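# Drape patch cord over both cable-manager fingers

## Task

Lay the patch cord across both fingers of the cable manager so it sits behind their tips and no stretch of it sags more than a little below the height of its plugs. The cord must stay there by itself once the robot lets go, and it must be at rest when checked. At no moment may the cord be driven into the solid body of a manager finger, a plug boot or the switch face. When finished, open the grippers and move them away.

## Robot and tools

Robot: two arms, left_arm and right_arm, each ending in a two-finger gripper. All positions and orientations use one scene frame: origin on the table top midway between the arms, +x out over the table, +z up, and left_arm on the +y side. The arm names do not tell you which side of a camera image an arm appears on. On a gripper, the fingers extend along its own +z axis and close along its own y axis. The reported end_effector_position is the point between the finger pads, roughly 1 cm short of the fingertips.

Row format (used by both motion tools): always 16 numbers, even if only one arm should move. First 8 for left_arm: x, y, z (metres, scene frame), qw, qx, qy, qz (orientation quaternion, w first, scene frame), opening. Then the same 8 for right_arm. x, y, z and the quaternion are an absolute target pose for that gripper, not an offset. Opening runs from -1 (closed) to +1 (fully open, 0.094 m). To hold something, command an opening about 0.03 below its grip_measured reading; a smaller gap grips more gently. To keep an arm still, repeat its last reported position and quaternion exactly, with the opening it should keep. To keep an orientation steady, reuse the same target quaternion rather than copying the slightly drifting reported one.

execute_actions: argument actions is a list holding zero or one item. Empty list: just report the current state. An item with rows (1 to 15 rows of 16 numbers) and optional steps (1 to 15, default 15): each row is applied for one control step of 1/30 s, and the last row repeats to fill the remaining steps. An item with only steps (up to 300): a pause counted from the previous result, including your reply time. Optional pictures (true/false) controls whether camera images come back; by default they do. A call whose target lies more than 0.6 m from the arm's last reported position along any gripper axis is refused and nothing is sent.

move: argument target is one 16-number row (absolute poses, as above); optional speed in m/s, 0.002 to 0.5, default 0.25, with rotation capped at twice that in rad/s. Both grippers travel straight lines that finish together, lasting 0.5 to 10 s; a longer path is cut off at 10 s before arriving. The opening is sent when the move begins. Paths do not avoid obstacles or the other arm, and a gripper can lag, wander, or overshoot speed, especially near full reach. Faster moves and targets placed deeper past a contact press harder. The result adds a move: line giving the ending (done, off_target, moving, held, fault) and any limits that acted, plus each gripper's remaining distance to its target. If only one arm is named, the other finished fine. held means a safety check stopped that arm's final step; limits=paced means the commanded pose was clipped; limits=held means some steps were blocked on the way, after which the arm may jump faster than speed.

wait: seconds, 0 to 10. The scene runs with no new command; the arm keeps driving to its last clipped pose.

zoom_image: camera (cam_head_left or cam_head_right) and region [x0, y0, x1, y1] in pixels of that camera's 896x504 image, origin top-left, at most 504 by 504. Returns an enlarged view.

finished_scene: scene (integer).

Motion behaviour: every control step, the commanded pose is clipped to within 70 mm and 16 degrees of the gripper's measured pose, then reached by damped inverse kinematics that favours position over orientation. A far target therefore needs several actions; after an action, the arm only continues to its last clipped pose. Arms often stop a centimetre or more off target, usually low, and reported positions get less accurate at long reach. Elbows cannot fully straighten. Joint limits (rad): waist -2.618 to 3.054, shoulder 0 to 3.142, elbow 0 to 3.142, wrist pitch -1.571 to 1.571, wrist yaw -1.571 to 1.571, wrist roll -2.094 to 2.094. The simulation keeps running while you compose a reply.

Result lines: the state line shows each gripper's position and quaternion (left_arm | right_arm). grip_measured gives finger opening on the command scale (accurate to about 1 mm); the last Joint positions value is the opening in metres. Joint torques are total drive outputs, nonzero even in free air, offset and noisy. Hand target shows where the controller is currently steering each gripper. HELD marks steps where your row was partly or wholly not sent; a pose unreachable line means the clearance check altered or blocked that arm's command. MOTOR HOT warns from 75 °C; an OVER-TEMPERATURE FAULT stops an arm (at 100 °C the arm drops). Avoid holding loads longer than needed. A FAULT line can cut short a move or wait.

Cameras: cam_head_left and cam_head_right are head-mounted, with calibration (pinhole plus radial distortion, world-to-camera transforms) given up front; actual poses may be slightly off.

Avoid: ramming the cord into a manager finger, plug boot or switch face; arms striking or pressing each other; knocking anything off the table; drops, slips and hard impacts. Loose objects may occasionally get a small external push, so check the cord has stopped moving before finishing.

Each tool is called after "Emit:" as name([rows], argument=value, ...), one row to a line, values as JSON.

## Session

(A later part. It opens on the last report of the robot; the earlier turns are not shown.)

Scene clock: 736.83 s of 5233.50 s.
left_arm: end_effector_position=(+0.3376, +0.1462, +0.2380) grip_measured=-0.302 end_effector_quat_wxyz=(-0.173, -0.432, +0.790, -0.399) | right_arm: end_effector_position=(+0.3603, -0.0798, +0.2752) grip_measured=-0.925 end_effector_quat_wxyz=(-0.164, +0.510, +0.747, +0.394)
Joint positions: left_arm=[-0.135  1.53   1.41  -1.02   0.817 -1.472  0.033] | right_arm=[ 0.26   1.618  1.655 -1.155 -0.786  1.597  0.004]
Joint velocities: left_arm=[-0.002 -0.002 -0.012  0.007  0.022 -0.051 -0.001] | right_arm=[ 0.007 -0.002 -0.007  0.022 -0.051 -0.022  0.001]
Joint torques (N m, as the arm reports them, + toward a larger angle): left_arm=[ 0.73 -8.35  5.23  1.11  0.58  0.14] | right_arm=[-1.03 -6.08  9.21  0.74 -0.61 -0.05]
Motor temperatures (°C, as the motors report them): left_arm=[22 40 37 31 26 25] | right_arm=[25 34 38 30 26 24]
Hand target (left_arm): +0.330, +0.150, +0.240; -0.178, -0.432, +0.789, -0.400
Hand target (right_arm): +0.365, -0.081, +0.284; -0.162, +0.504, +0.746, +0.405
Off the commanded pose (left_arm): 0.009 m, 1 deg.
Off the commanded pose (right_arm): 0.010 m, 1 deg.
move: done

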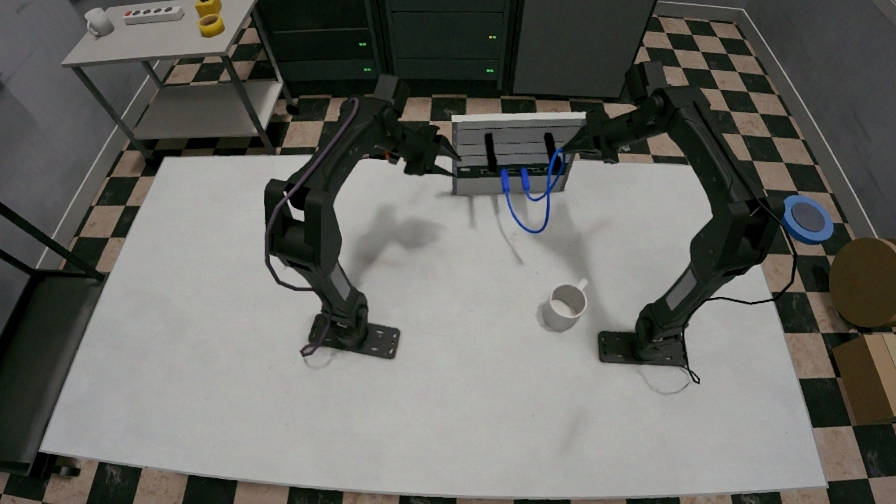

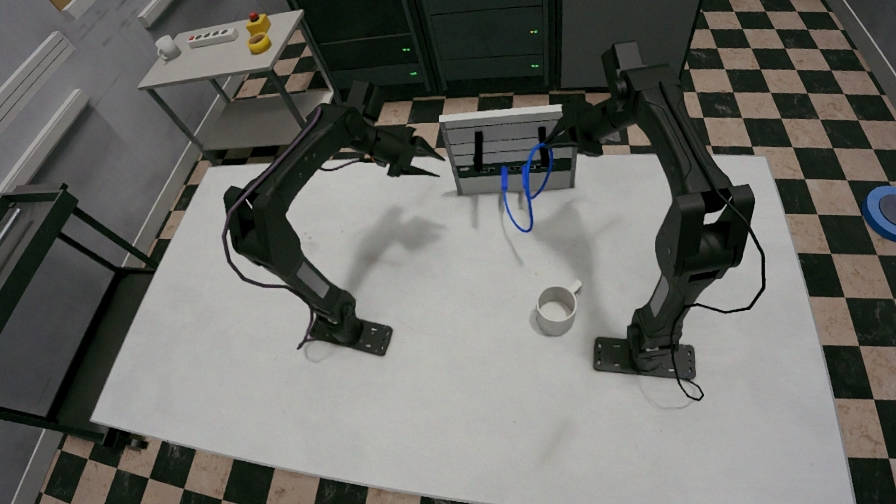

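Emit:
move(target=[0.33,0.15,0.24,-0.178,-0.432,0.789,-0.400,-0.3,0.385,-0.09,0.268,-0.162,0.503,0.745,0.404,-0.96], speed=0.04)

Emit:
move(target=[0.33,0.15,0.24,-0.178,-0.432,0.789,-0.400,-0.3,0.385,-0.10,0.228,-0.162,0.503,0.745,0.404,-0.96], speed=0.03)

Scene clock: 742.40 s of 5233.50 s.
left_arm: end_effector_position=(+0.3374, +0.1462, +0.2379) grip_measured=-0.302 end_effector_quat_wxyz=(-0.173, -0.432, +0.790, -0.399) | right_arm: end_effector_position=(+0.3767, -0.0905, +0.2550) grip_measured=-0.925 end_effector_quat_wxyz=(-0.172, +0.516, +0.745, +0.386)
Joint positions: left_arm=[-0.135  1.53   1.41  -1.021  0.817 -1.471  0.033] | right_arm=[ 0.216  1.682  1.656 -1.155 -0.803  1.543  0.004]
Joint velocities: left_arm=[ 0.007 -0.007  0.002  0.037 -0.037 -0.095 -0.   ] | right_arm=[-0.007 -0.002  0.017 -0.022 -0.022  0.051 -0.   ]
Joint torques (N m, as the arm reports them, + toward a larger angle): left_arm=[ 0.65 -8.33  5.36  1.1   0.6   0.12] | right_arm=[-0.87 -6.72  9.82  0.8  -0.62 -0.1 ]
Motor temperatures (°C, as the motors report them): left_arm=[23 40 36 31 27 25] | right_arm=[25 35 38 30 26 24]
Hand target (left_arm): +0.330, +0.150, +0.240; -0.178, -0.432, +0.789, -0.400
Hand target (right_arm): +0.384, -0.091, +0.268; -0.162, +0.504, +0.746, +0.404
Off the commanded pose (left_arm): 0.009 m, 1 deg.
Off the commanded pose (right_arm): 0.015 m, 3 deg.
move: off_target (right_arm)

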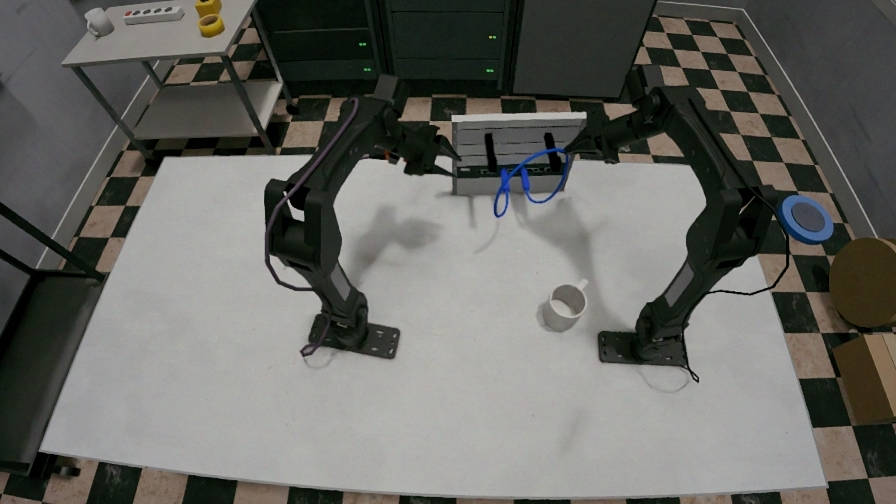

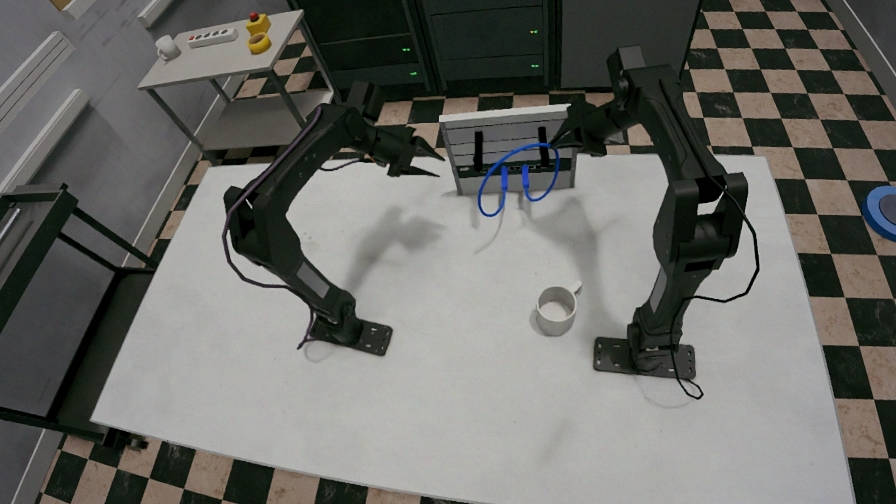

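Scene clock: 743.83 s of 5233.50 s.
left_arm: end_effector_position=(+0.3374, +0.1462, +0.2379) grip_measured=-0.302 end_effector_quat_wxyz=(-0.173, -0.432, +0.790, -0.399) | right_arm: end_effector_position=(+0.3848, -0.0986, +0.2251) grip_measured=-0.925 end_effector_quat_wxyz=(-0.165, +0.510, +0.747, +0.394)
Joint positions: left_arm=[-0.135  1.53   1.41  -1.021  0.817 -1.471  0.033] | right_arm=[ 0.187  1.682  1.531 -1.037 -0.817  1.501  0.004]
Joint velocities: left_arm=[-0.012  0.002 -0.017 -0.037 -0.037 -0.037  0.   ] | right_arm=[ 0.002 -0.002  0.012 -0.022  0.022 -0.066 -0.001]
Joint torques (N m, as the arm reports them, + toward a larger angle): left_arm=[ 0.66 -8.38  5.27  1.11  0.59  0.13] | right_arm=[-0.91 -8.43  5.35  0.87 -0.62 -0.1 ]
Motor temperatures (°C, as the motors report them): left_arm=[23 40 36 31 27 25] | right_arm=[25 35 38 30 26 24]
Hand target (left_arm): +0.330, +0.150, +0.240; -0.178, -0.432, +0.789, -0.400
Hand target (right_arm): +0.385, -0.100, +0.228; -0.162, +0.504, +0.746, +0.404
Off the commanded pose (left_arm): 0.009 m, 1 deg.
Off the commanded pose (right_arm): 0.003 m, 1 deg.
move: done

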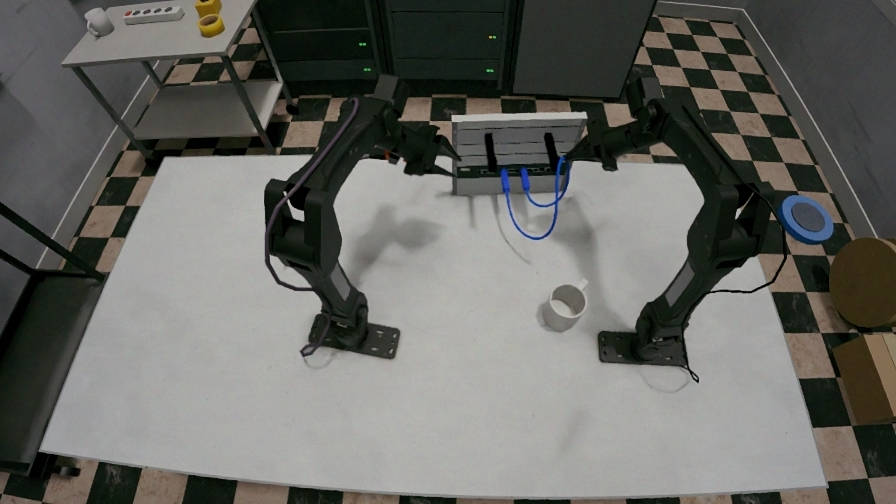

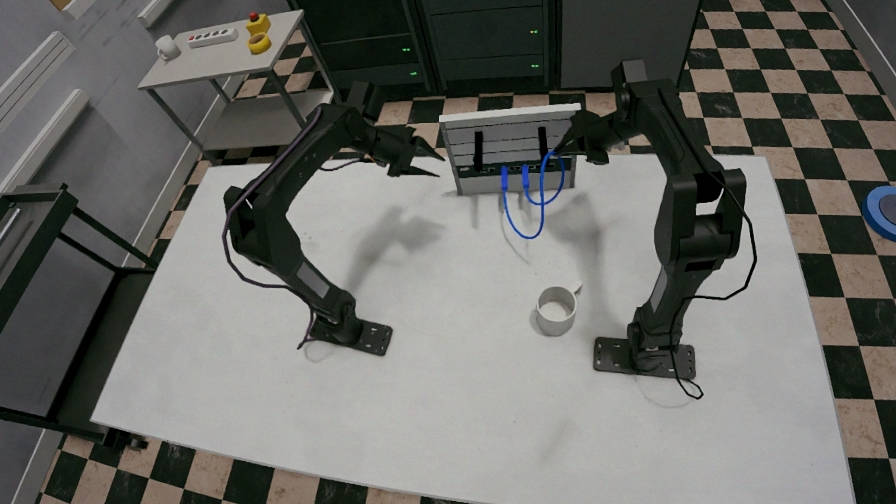

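Emit:
zoom_image(camera="cam_head_left", region=[440,90,660,260])

Emit:
zoom_image(camera="cam_head_right", region=[430,90,650,260])

Region (440, 90, 660, 260) of cam_head_left's 896x504 image, scaled by 2.291, with more detail than that image has; it fills the top 389 rows of this view, and the rest is white.

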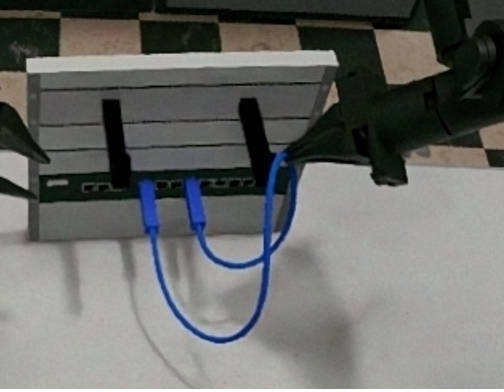

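Region (430, 90, 650, 260) of cam_head_right's 896x504 image, scaled by 2.291, with more detail than that image has; it fills the top 389 rows of this view, and the rest is white.

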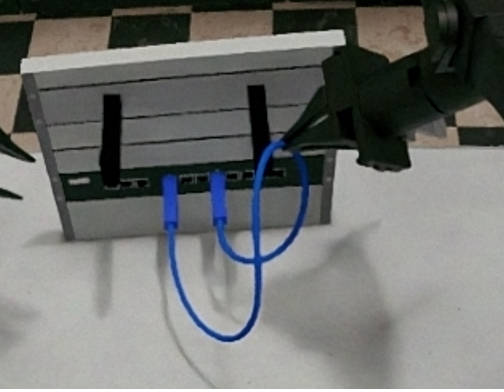

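Emit:
move(target=[0.33,0.15,0.24,-0.178,-0.432,0.789,-0.400,-0.3,0.415,-0.095,0.285,-0.162,0.503,0.745,0.404,-0.96], speed=0.04)

Emit:
zoom_image(camera="cam_head_left", region=[440,70,660,240])

Emit:
zoom_image(camera="cam_head_right", region=[430,70,650,240])

Scene clock: 750.57 s of 5233.50 s.
left_arm: end_effector_position=(+0.3374, +0.1462, +0.2379) grip_measured=-0.302 end_effector_quat_wxyz=(-0.173, -0.432, +0.790, -0.399) | right_arm: end_effector_position=(+0.4120, -0.0949, +0.2763) grip_measured=-0.925 end_effector_quat_wxyz=(-0.165, +0.509, +0.747, +0.394)
Joint positions: left_arm=[-0.135  1.53   1.41  -1.021  0.817 -1.471  0.033] | right_arm=[ 0.187  1.835  1.923 -1.274 -0.817  1.5    0.004]
Joint velocities: left_arm=[-0.002  0.002  0.007 -0.051 -0.007  0.037  0.001] | right_arm=[ 0.002  0.002  0.002 -0.051 -0.037  0.095  0.001]
Joint torques (N m, as the arm reports them, + toward a larger angle): left_arm=[ 0.65 -8.27  5.33  1.1   0.58  0.09] | right_arm=[-0.68 -7.81  9.    0.69 -0.62 -0.04]
Motor temperatures (°C, as the motors report them): left_arm=[23 40 36 30 27 25] | right_arm=[25 36 37 30 27 24]
Hand target (left_arm): +0.330, +0.150, +0.240; -0.178, -0.432, +0.789, -0.400
Hand target (right_arm): +0.415, -0.095, +0.285; -0.162, +0.504, +0.746, +0.405
Off the commanded pose (left_arm): 0.009 m, 1 deg.
Off the commanded pose (right_arm): 0.009 m, 1 deg.
move: done

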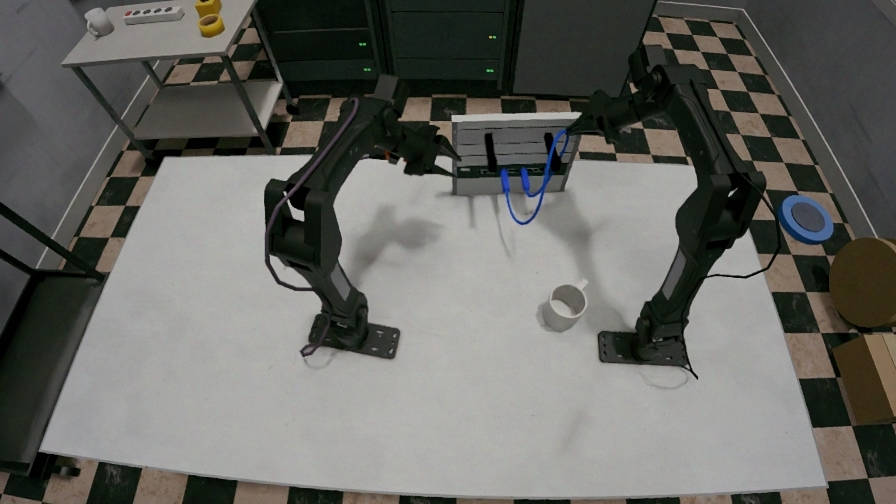

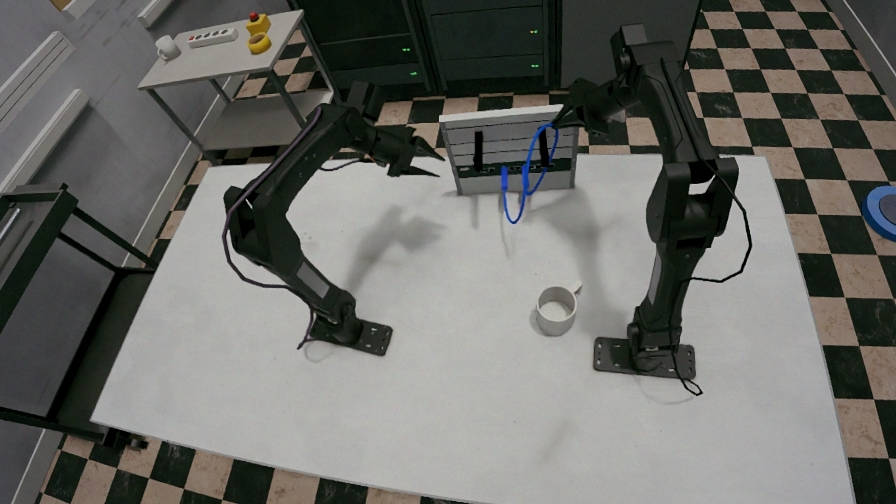

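Region (440, 70, 660, 240) of cam_head_left's 896x504 image, scaled by 2.291, with more detail than that image has; it fills the top 389 rows of this view, and the rest is white.

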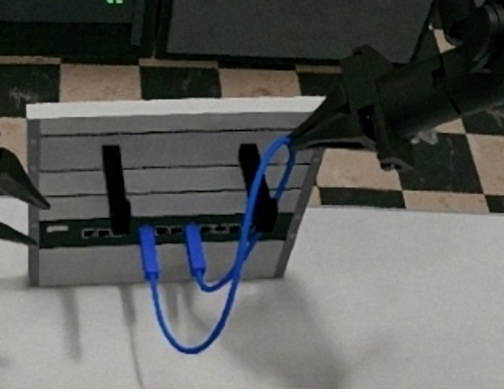

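Region (430, 70, 650, 240) of cam_head_right's 896x504 image, scaled by 2.291, with more detail than that image has; it fills the top 389 rows of this view, and the rest is white.

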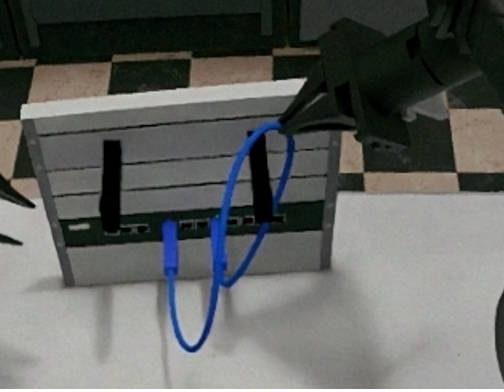

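Emit:
move(target=[0.33,0.15,0.24,-0.178,-0.432,0.789,-0.400,-0.3,0.41,-0.03,0.283,-0.162,0.503,0.745,0.404,-0.96], speed=0.03)

Emit:
zoom_image(camera="cam_head_left", region=[440,70,660,240])

Emit:
zoom_image(camera="cam_head_right", region=[430,70,650,240])

Scene clock: 753.87 s of 5233.50 s.
left_arm: end_effector_position=(+0.3374, +0.1462, +0.2379) grip_measured=-0.302 end_effector_quat_wxyz=(-0.173, -0.432, +0.790, -0.399) | right_arm: end_effector_position=(+0.4191, -0.0535, +0.2739) grip_measured=-0.925 end_effector_quat_wxyz=(-0.140, +0.540, +0.738, +0.379)
Joint positions: left_arm=[-0.135  1.53   1.41  -1.021  0.817 -1.471  0.033] | right_arm=[ 0.324  1.835  1.924 -1.137 -0.681  1.725  0.004]
Joint velocities: left_arm=[-0.007  0.002 -0.007 -0.066 -0.095 -0.095  0.   ] | right_arm=[ 0.002 -0.002 -0.012  0.051 -0.022 -0.007  0.   ]
Joint torques (N m, as the arm reports them, + toward a larger angle): left_arm=[ 0.6  -8.31  5.37  1.12  0.58  0.11] | right_arm=[ 3.04 -8.86  5.67  1.31 -1.13 -0.1 ]
Motor temperatures (°C, as the motors report them): left_arm=[23 40 36 30 27 25] | right_arm=[25 37 36 30 27 24]
Hand target (left_arm): +0.330, +0.150, +0.240; -0.178, -0.432, +0.789, -0.400
Hand target (right_arm): +0.410, -0.031, +0.283; -0.162, +0.504, +0.746, +0.403
Off the commanded pose (left_arm): 0.009 m, 1 deg.
Off the commanded pose (right_arm): 0.027 m, 6 deg.
move: off_target (right_arm)

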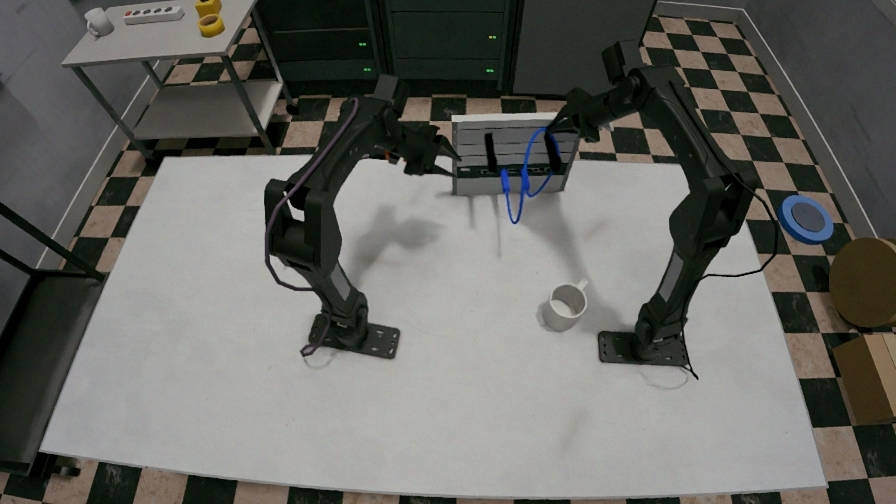

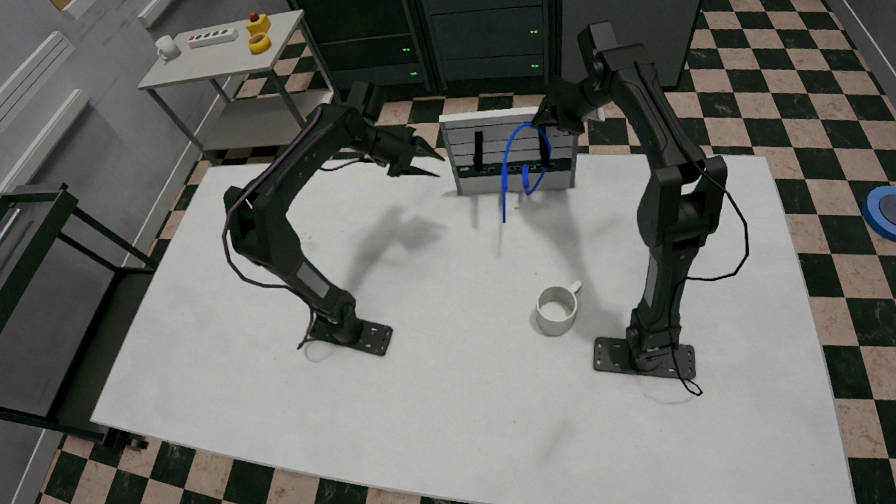

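Region (440, 70, 660, 240) of cam_head_left's 896x504 image, scaled by 2.291, with more detail than that image has; it fills the top 389 rows of this view, and the rest is white.

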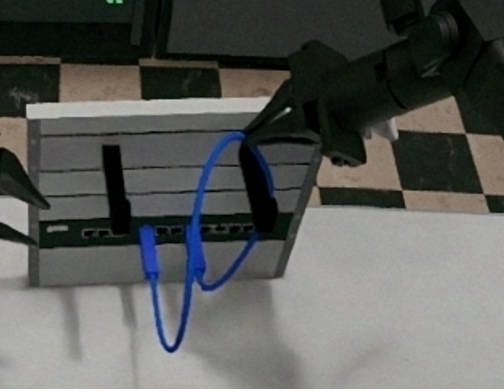

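Region (430, 70, 650, 240) of cam_head_right's 896x504 image, scaled by 2.291, with more detail than that image has; it fills the top 389 rows of this view, and the rest is white.

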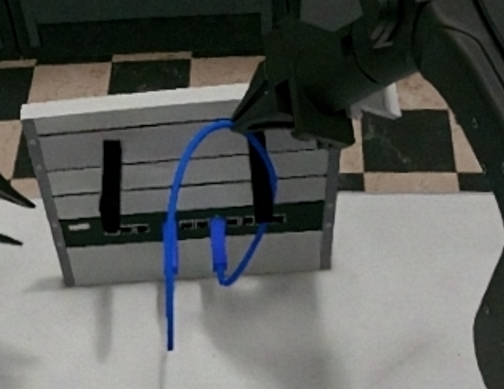

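Emit:
move(target=[0.33,0.15,0.24,-0.178,-0.432,0.789,-0.400,-0.3,0.388,-0.035,0.28,-0.162,0.503,0.745,0.404,-0.96], speed=0.02)

Emit:
zoom_image(camera="cam_head_left", region=[440,70,660,240])

Emit:
zoom_image(camera="cam_head_right", region=[430,70,650,240])

Scene clock: 758.30 s of 5233.50 s.
left_arm: end_effector_position=(+0.3374, +0.1462, +0.2379) grip_measured=-0.302 end_effector_quat_wxyz=(-0.173, -0.432, +0.790, -0.399) | right_arm: end_effector_position=(+0.3979, -0.0421, +0.2670) grip_measured=-0.925 end_effector_quat_wxyz=(-0.156, +0.522, +0.744, +0.386)
Joint positions: left_arm=[-0.135  1.53   1.41  -1.021  0.817 -1.471  0.033] | right_arm=[ 0.354  1.765  1.791 -1.066 -0.712  1.727  0.004]
Joint velocities: left_arm=[-0.002 -0.017 -0.002 -0.066 -0.022 -0.037  0.   ] | right_arm=[ 0.017 -0.007 -0.007 -0.022  0.022 -0.007 -0.001]
Joint torques (N m, as the arm reports them, + toward a larger angle): left_arm=[ 0.6  -8.37  5.36  1.11  0.58  0.13] | right_arm=[  1.12 -10.25   5.36   1.1   -0.74   0.03]
Motor temperatures (°C, as the motors report them): left_arm=[23 40 36 30 27 25] | right_arm=[25 39 35 30 27 24]
Hand target (left_arm): +0.330, +0.150, +0.240; -0.178, -0.432, +0.789, -0.400
Hand target (right_arm): +0.388, -0.035, +0.280; -0.162, +0.504, +0.746, +0.404
Off the commanded pose (left_arm): 0.009 m, 1 deg.
Off the commanded pose (right_arm): 0.018 m, 3 deg.
move: off_target (right_arm)

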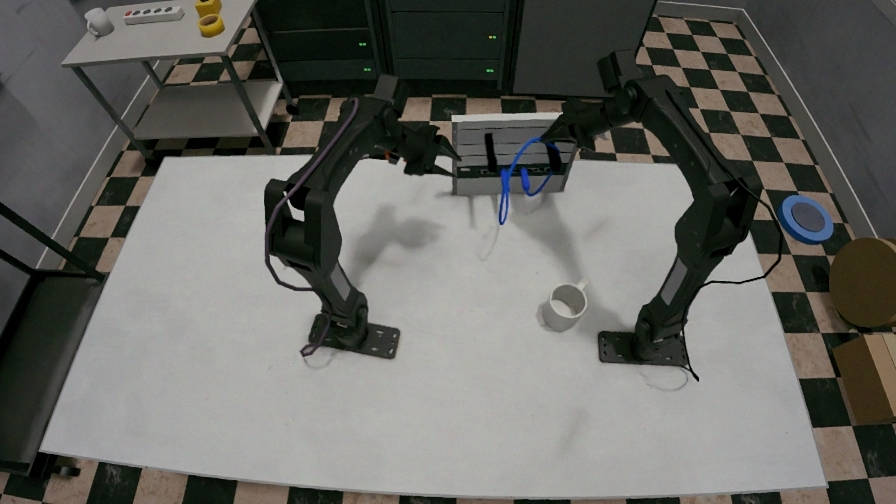

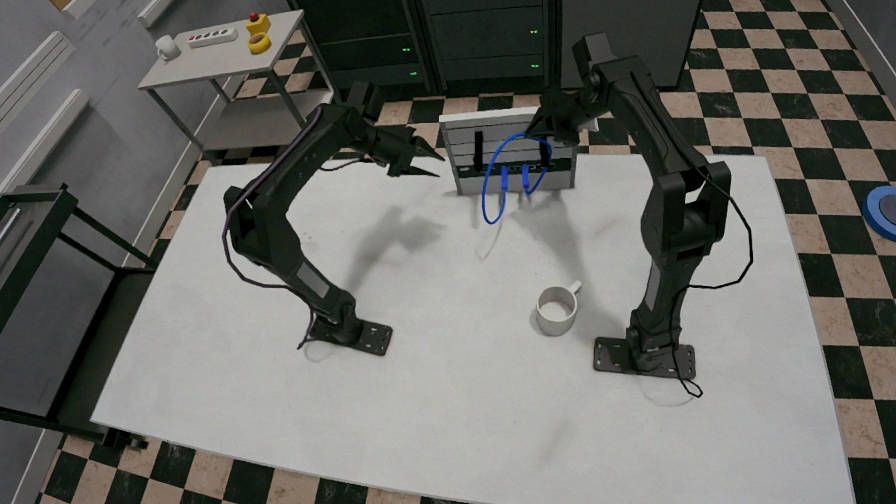

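Region (440, 70, 660, 240) of cam_head_left's 896x504 image, scaled by 2.291, with more detail than that image has; it fills the top 389 rows of this view, and the rest is white.

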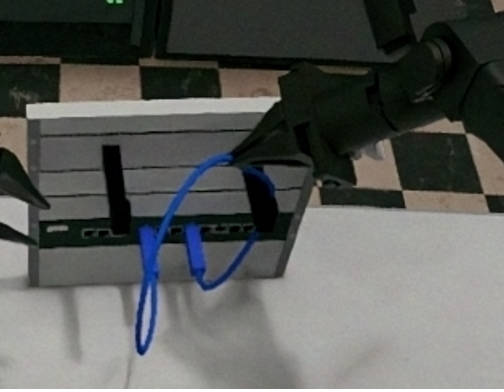

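Region (430, 70, 650, 240) of cam_head_right's 896x504 image, scaled by 2.291, with more detail than that image has; it fills the top 389 rows of this view, and the rest is white.

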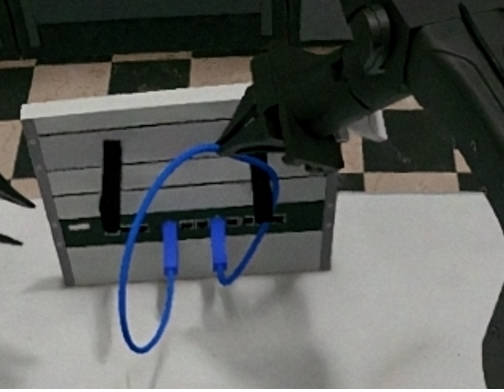

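Emit:
move(target=[0.25,0.12,0.195,-0.178,-0.432,0.789,-0.400,-0.1,0.396,-0.04,0.272,-0.162,0.503,0.745,0.404,-0.96], speed=0.1)

Emit:
zoom_image(camera="cam_head_left", region=[400,90,620,260])

Emit:
zoom_image(camera="cam_head_right", region=[390,90,610,260])

Scene clock: 762.93 s of 5233.50 s.
left_arm: end_effector_position=(+0.2555, +0.1197, +0.1952) grip_measured=-0.102 end_effector_quat_wxyz=(-0.180, -0.431, +0.788, -0.401) | right_arm: end_effector_position=(+0.3976, -0.0406, +0.2685) grip_measured=-0.925 end_effector_quat_wxyz=(-0.156, +0.514, +0.747, +0.391)
Joint positions: left_arm=[-0.344  1.227  0.968 -0.704  0.728 -1.729  0.042] | right_arm=[ 0.354  1.765  1.791 -1.061 -0.723  1.714  0.004]
Joint velocities: left_arm=[ 0.007 -0.022  0.002 -0.007 -0.081 -0.051 -0.002] | right_arm=[-0.002 -0.002  0.002 -0.066 -0.007  0.022  0.   ]
Joint torques (N m, as the arm reports them, + toward a larger angle): left_arm=[-0.67 -5.86  5.62  1.61  0.21 -0.08] | right_arm=[-0.83 -8.98  4.9   1.14 -0.74 -0.09]
Motor temperatures (°C, as the motors report them): left_arm=[23 40 35 30 27 25] | right_arm=[25 40 35 30 27 24]
Hand target (left_arm): +0.250, +0.121, +0.195; -0.179, -0.432, +0.788, -0.400
Hand target (right_arm): +0.396, -0.040, +0.272; -0.162, +0.504, +0.746, +0.404
Off the commanded pose (left_arm): 0.005 m, 0 deg.
Off the commanded pose (right_arm): 0.004 m, 2 deg.
move: done

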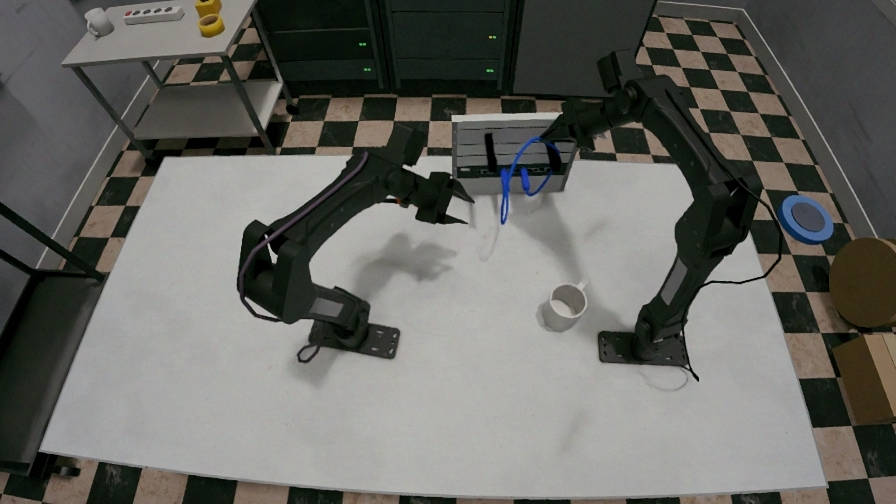

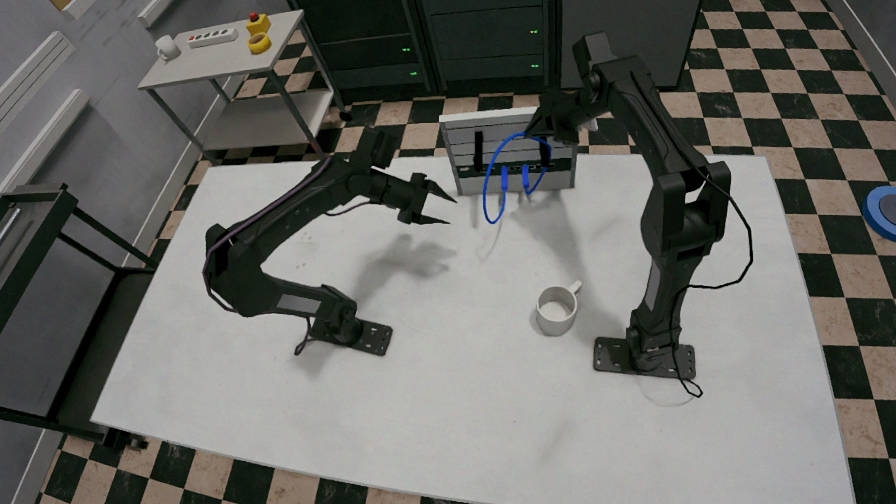

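Region (400, 90, 620, 260) of cam_head_left's 896x504 image, scaled by 2.291, with more detail than that image has; it fills the top 389 rows of this view, and the rest is white.

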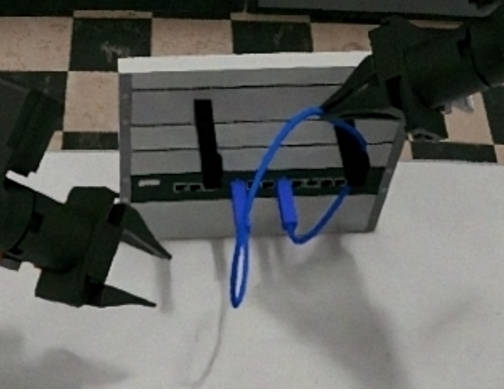

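Region (390, 90, 610, 260) of cam_head_right's 896x504 image, scaled by 2.291, with more detail than that image has; it fills the top 389 rows of this view, and the rest is white.

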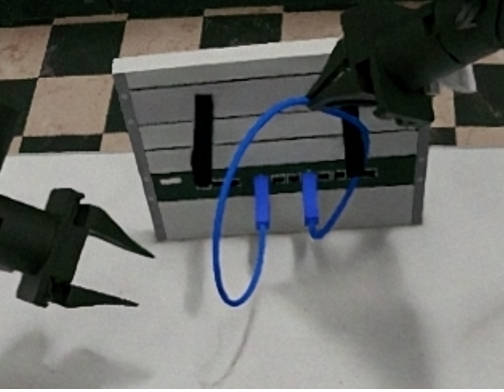

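Emit:
move(target=[0.255,0.05,0.19,-0.178,-0.432,0.789,-0.400,-0.1,0.396,-0.04,0.272,-0.162,0.503,0.745,0.404,-0.96], speed=0.05)

Emit:
zoom_image(camera="cam_head_left", region=[400,90,620,260])

Emit:
zoom_image(camera="cam_head_right", region=[390,90,610,260])

Scene clock: 765.70 s of 5233.50 s.
left_arm: end_effector_position=(+0.2521, +0.0543, +0.1890) grip_measured=-0.102 end_effector_quat_wxyz=(-0.180, -0.429, +0.788, -0.402) | right_arm: end_effector_position=(+0.3977, -0.0406, +0.2685) grip_measured=-0.925 end_effector_quat_wxyz=(-0.156, +0.514, +0.747, +0.391)
Joint positions: left_arm=[-0.575  1.338  0.995 -0.48   0.585 -1.953  0.042] | right_arm=[ 0.354  1.765  1.791 -1.06  -0.723  1.713  0.004]
Joint velocities: left_arm=[-0.007 -0.007 -0.012  0.022 -0.037 -0.007  0.001] | right_arm=[-0.007 -0.012 -0.007 -0.007  0.051 -0.022 -0.001]
Joint torques (N m, as the arm reports them, + toward a larger angle): left_arm=[-0.76 -3.79  8.6   1.88  0.12 -0.05] | right_arm=[-0.79 -9.    4.94  1.13 -0.74 -0.09]
Motor temperatures (°C, as the motors report them): left_arm=[23 40 36 31 27 25] | right_arm=[25 40 34 30 27 24]
Hand target (left_arm): +0.254, +0.050, +0.190; -0.179, -0.432, +0.788, -0.400
Hand target (right_arm): +0.396, -0.040, +0.272; -0.162, +0.504, +0.746, +0.404
Off the commanded pose (left_arm): 0.005 m, 0 deg.
Off the commanded pose (right_arm): 0.004 m, 2 deg.
move: done

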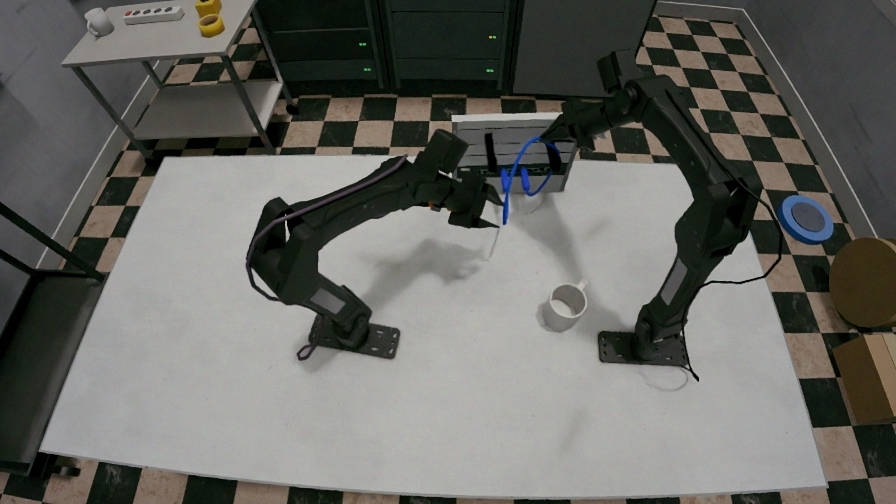

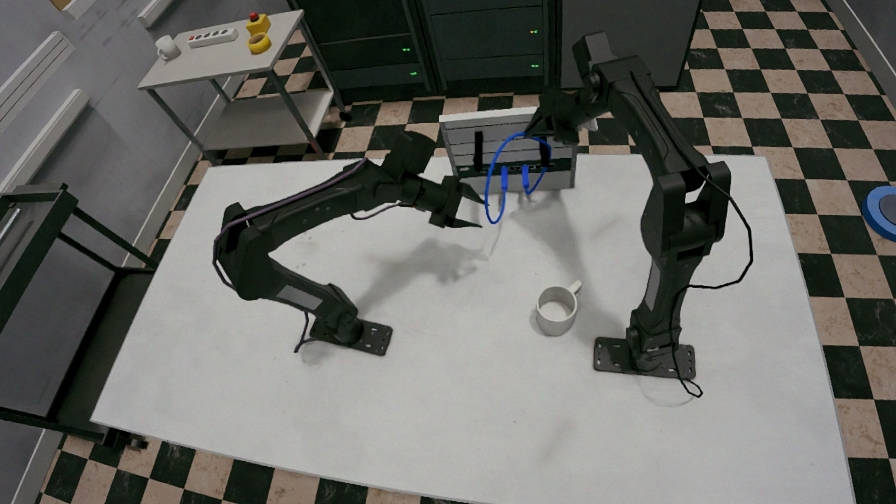

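Region (400, 90, 620, 260) of cam_head_left's 896x504 image, scaled by 2.291, with more detail than that image has; it fills the top 389 rows of this view, and the rest is white.

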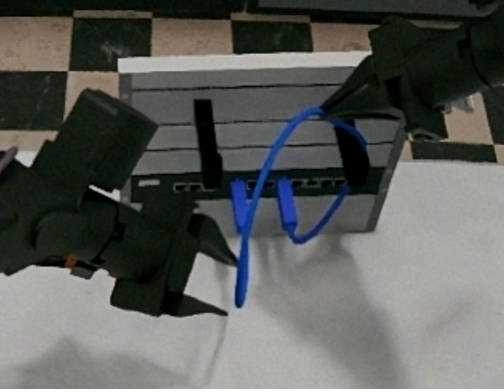

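Region (390, 90, 610, 260) of cam_head_right's 896x504 image, scaled by 2.291, with more detail than that image has; it fills the top 389 rows of this view, and the rest is white.

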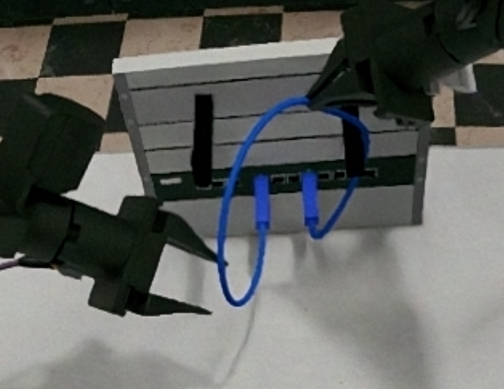

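Emit:
move(target=[0.255,0.022,0.19,-0.178,-0.432,0.789,-0.400,-0.1,0.396,-0.04,0.272,-0.162,0.503,0.745,0.404,-0.96], speed=0.03)

Emit:
zoom_image(camera="cam_head_left", region=[400,90,620,260])

Emit:
zoom_image(camera="cam_head_right", region=[390,90,610,260])

Scene clock: 768.80 s of 5233.50 s.
left_arm: end_effector_position=(+0.2534, +0.0264, +0.1898) grip_measured=-0.102 end_effector_quat_wxyz=(-0.179, -0.429, +0.788, -0.403) | right_arm: end_effector_position=(+0.3977, -0.0406, +0.2685) grip_measured=-0.925 end_effector_quat_wxyz=(-0.156, +0.514, +0.747, +0.391)
Joint positions: left_arm=[-0.648  1.409  1.047 -0.425  0.532 -2.015  0.042] | right_arm=[ 0.354  1.765  1.791 -1.06  -0.723  1.713  0.004]
Joint velocities: left_arm=[ 0.002 -0.022 -0.007  0.051 -0.066 -0.007  0.001] | right_arm=[ 0.002  0.012  0.022 -0.022 -0.022 -0.051 -0.   ]
Joint torques (N m, as the arm reports them, + toward a larger angle): left_arm=[-0.76 -4.45  8.42  1.87  0.09 -0.07] | right_arm=[-0.84 -8.98  4.95  1.12 -0.75 -0.09]
Motor temperatures (°C, as the motors report them): left_arm=[23 39 36 31 26 25] | right_arm=[25 40 34 30 27 24]
Hand target (left_arm): +0.255, +0.022, +0.190; -0.178, -0.432, +0.788, -0.400
Hand target (right_arm): +0.396, -0.040, +0.272; -0.162, +0.504, +0.746, +0.404
Off the commanded pose (left_arm): 0.005 m, 1 deg.
Off the commanded pose (right_arm): 0.004 m, 2 deg.
move: done

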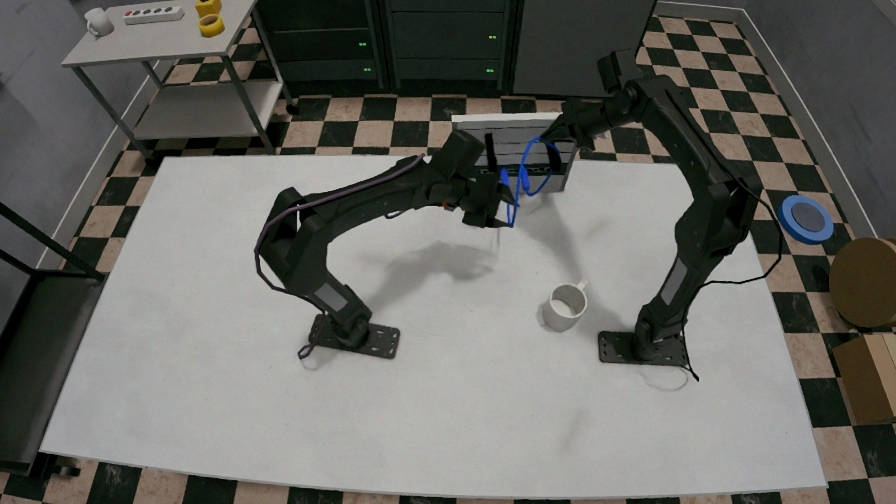

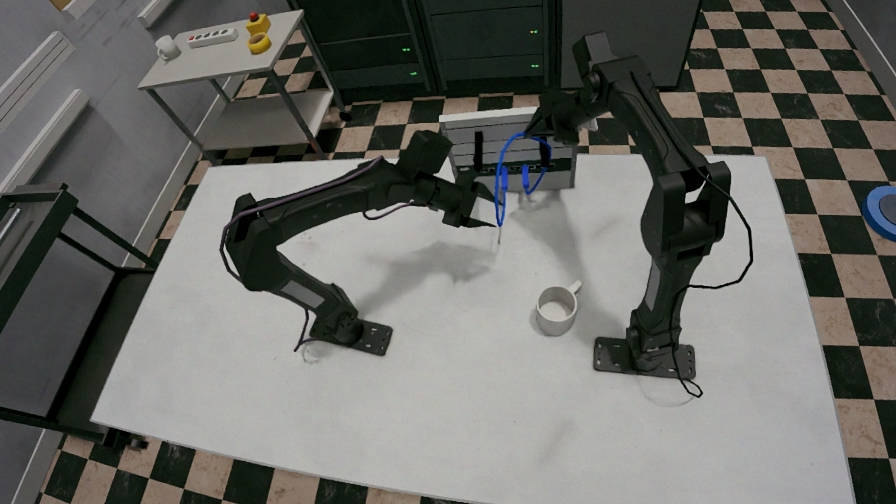

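Region (400, 90, 620, 260) of cam_head_left's 896x504 image, scaled by 2.291, with more detail than that image has; it fills the top 389 rows of this view, and the rest is white.

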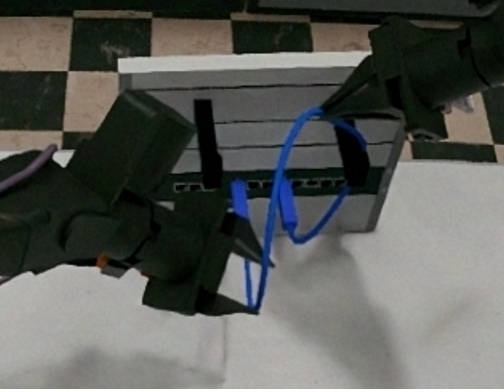

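Region (390, 90, 610, 260) of cam_head_right's 896x504 image, scaled by 2.291, with more detail than that image has; it fills the top 389 rows of this view, and the rest is white.

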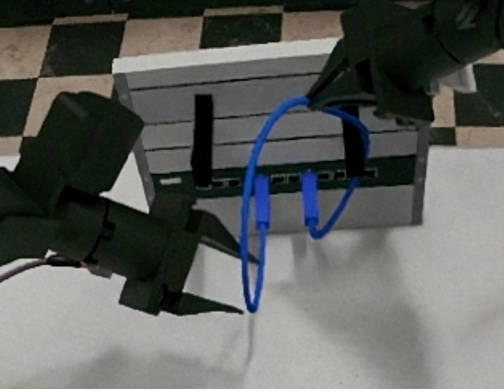

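Emit:
move(target=[0.25,0.018,0.186,-0.178,-0.432,0.789,-0.400,-0.96,0.396,-0.04,0.272,-0.162,0.503,0.745,0.404,-0.96], speed=0.03)

Emit:
zoom_image(camera="cam_head_left", region=[400,90,620,260])

Emit:
zoom_image(camera="cam_head_right", region=[390,90,610,260])

Scene clock: 770.43 s of 5233.50 s.
left_arm: end_effector_position=(+0.2510, +0.0199, +0.1928) grip_measured=-0.958 end_effector_quat_wxyz=(-0.177, -0.426, +0.787, -0.410) | right_arm: end_effector_position=(+0.3978, -0.0406, +0.2686) grip_measured=-0.925 end_effector_quat_wxyz=(-0.156, +0.514, +0.747, +0.392)
Joint positions: left_arm=[-0.671  1.409  1.047 -0.4    0.516 -2.033  0.002] | right_arm=[ 0.354  1.765  1.791 -1.06  -0.723  1.713  0.004]
Joint velocities: left_arm=[ 0.002 -0.017 -0.012  0.007  0.051  0.007 -0.   ] | right_arm=[ 0.002  0.007 -0.002  0.051 -0.007 -0.037 -0.001]
Joint torques (N m, as the arm reports them, + toward a larger angle): left_arm=[-0.81 -4.54  7.15  1.95  0.12 -0.06] | right_arm=[-0.79 -8.97  4.94  1.12 -0.74 -0.09]
Motor temperatures (°C, as the motors report them): left_arm=[23 39 36 31 26 25] | right_arm=[25 40 34 30 27 24]
Hand target (left_arm): +0.250, +0.018, +0.186; -0.178, -0.432, +0.789, -0.400
Hand target (right_arm): +0.396, -0.040, +0.272; -0.162, +0.504, +0.746, +0.404
Off the commanded pose (left_arm): 0.007 m, 1 deg.
Off the commanded pose (right_arm): 0.004 m, 2 deg.
move: done

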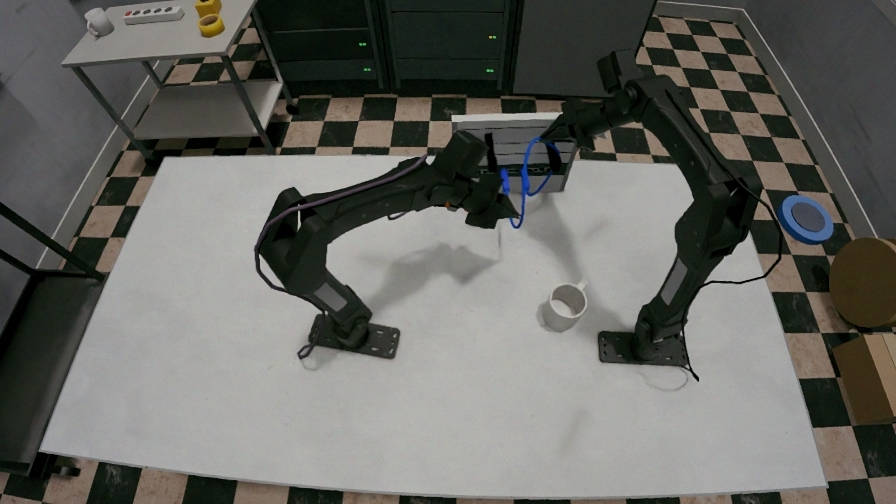

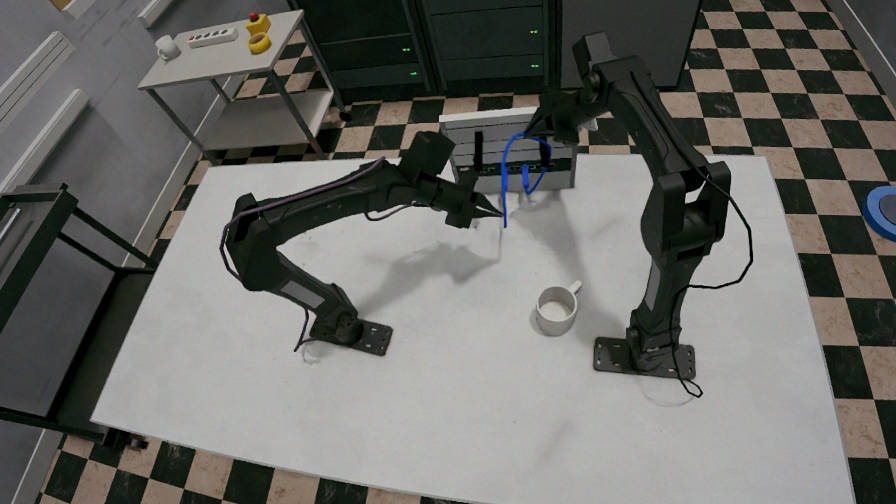

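Region (400, 90, 620, 260) of cam_head_left's 896x504 image, scaled by 2.291, with more detail than that image has; it fills the top 389 rows of this view, and the rest is white.

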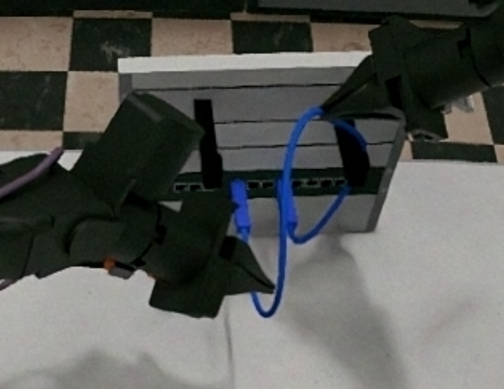

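Region (390, 90, 610, 260) of cam_head_right's 896x504 image, scaled by 2.291, with more detail than that image has; it fills the top 389 rows of this view, and the rest is white.

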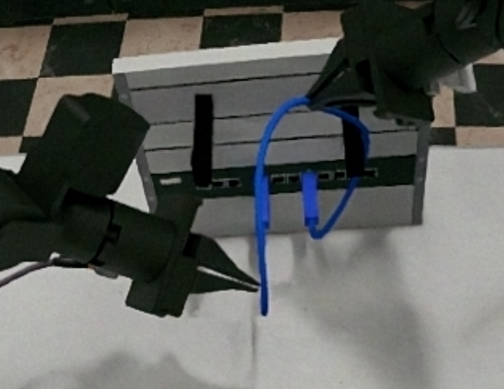

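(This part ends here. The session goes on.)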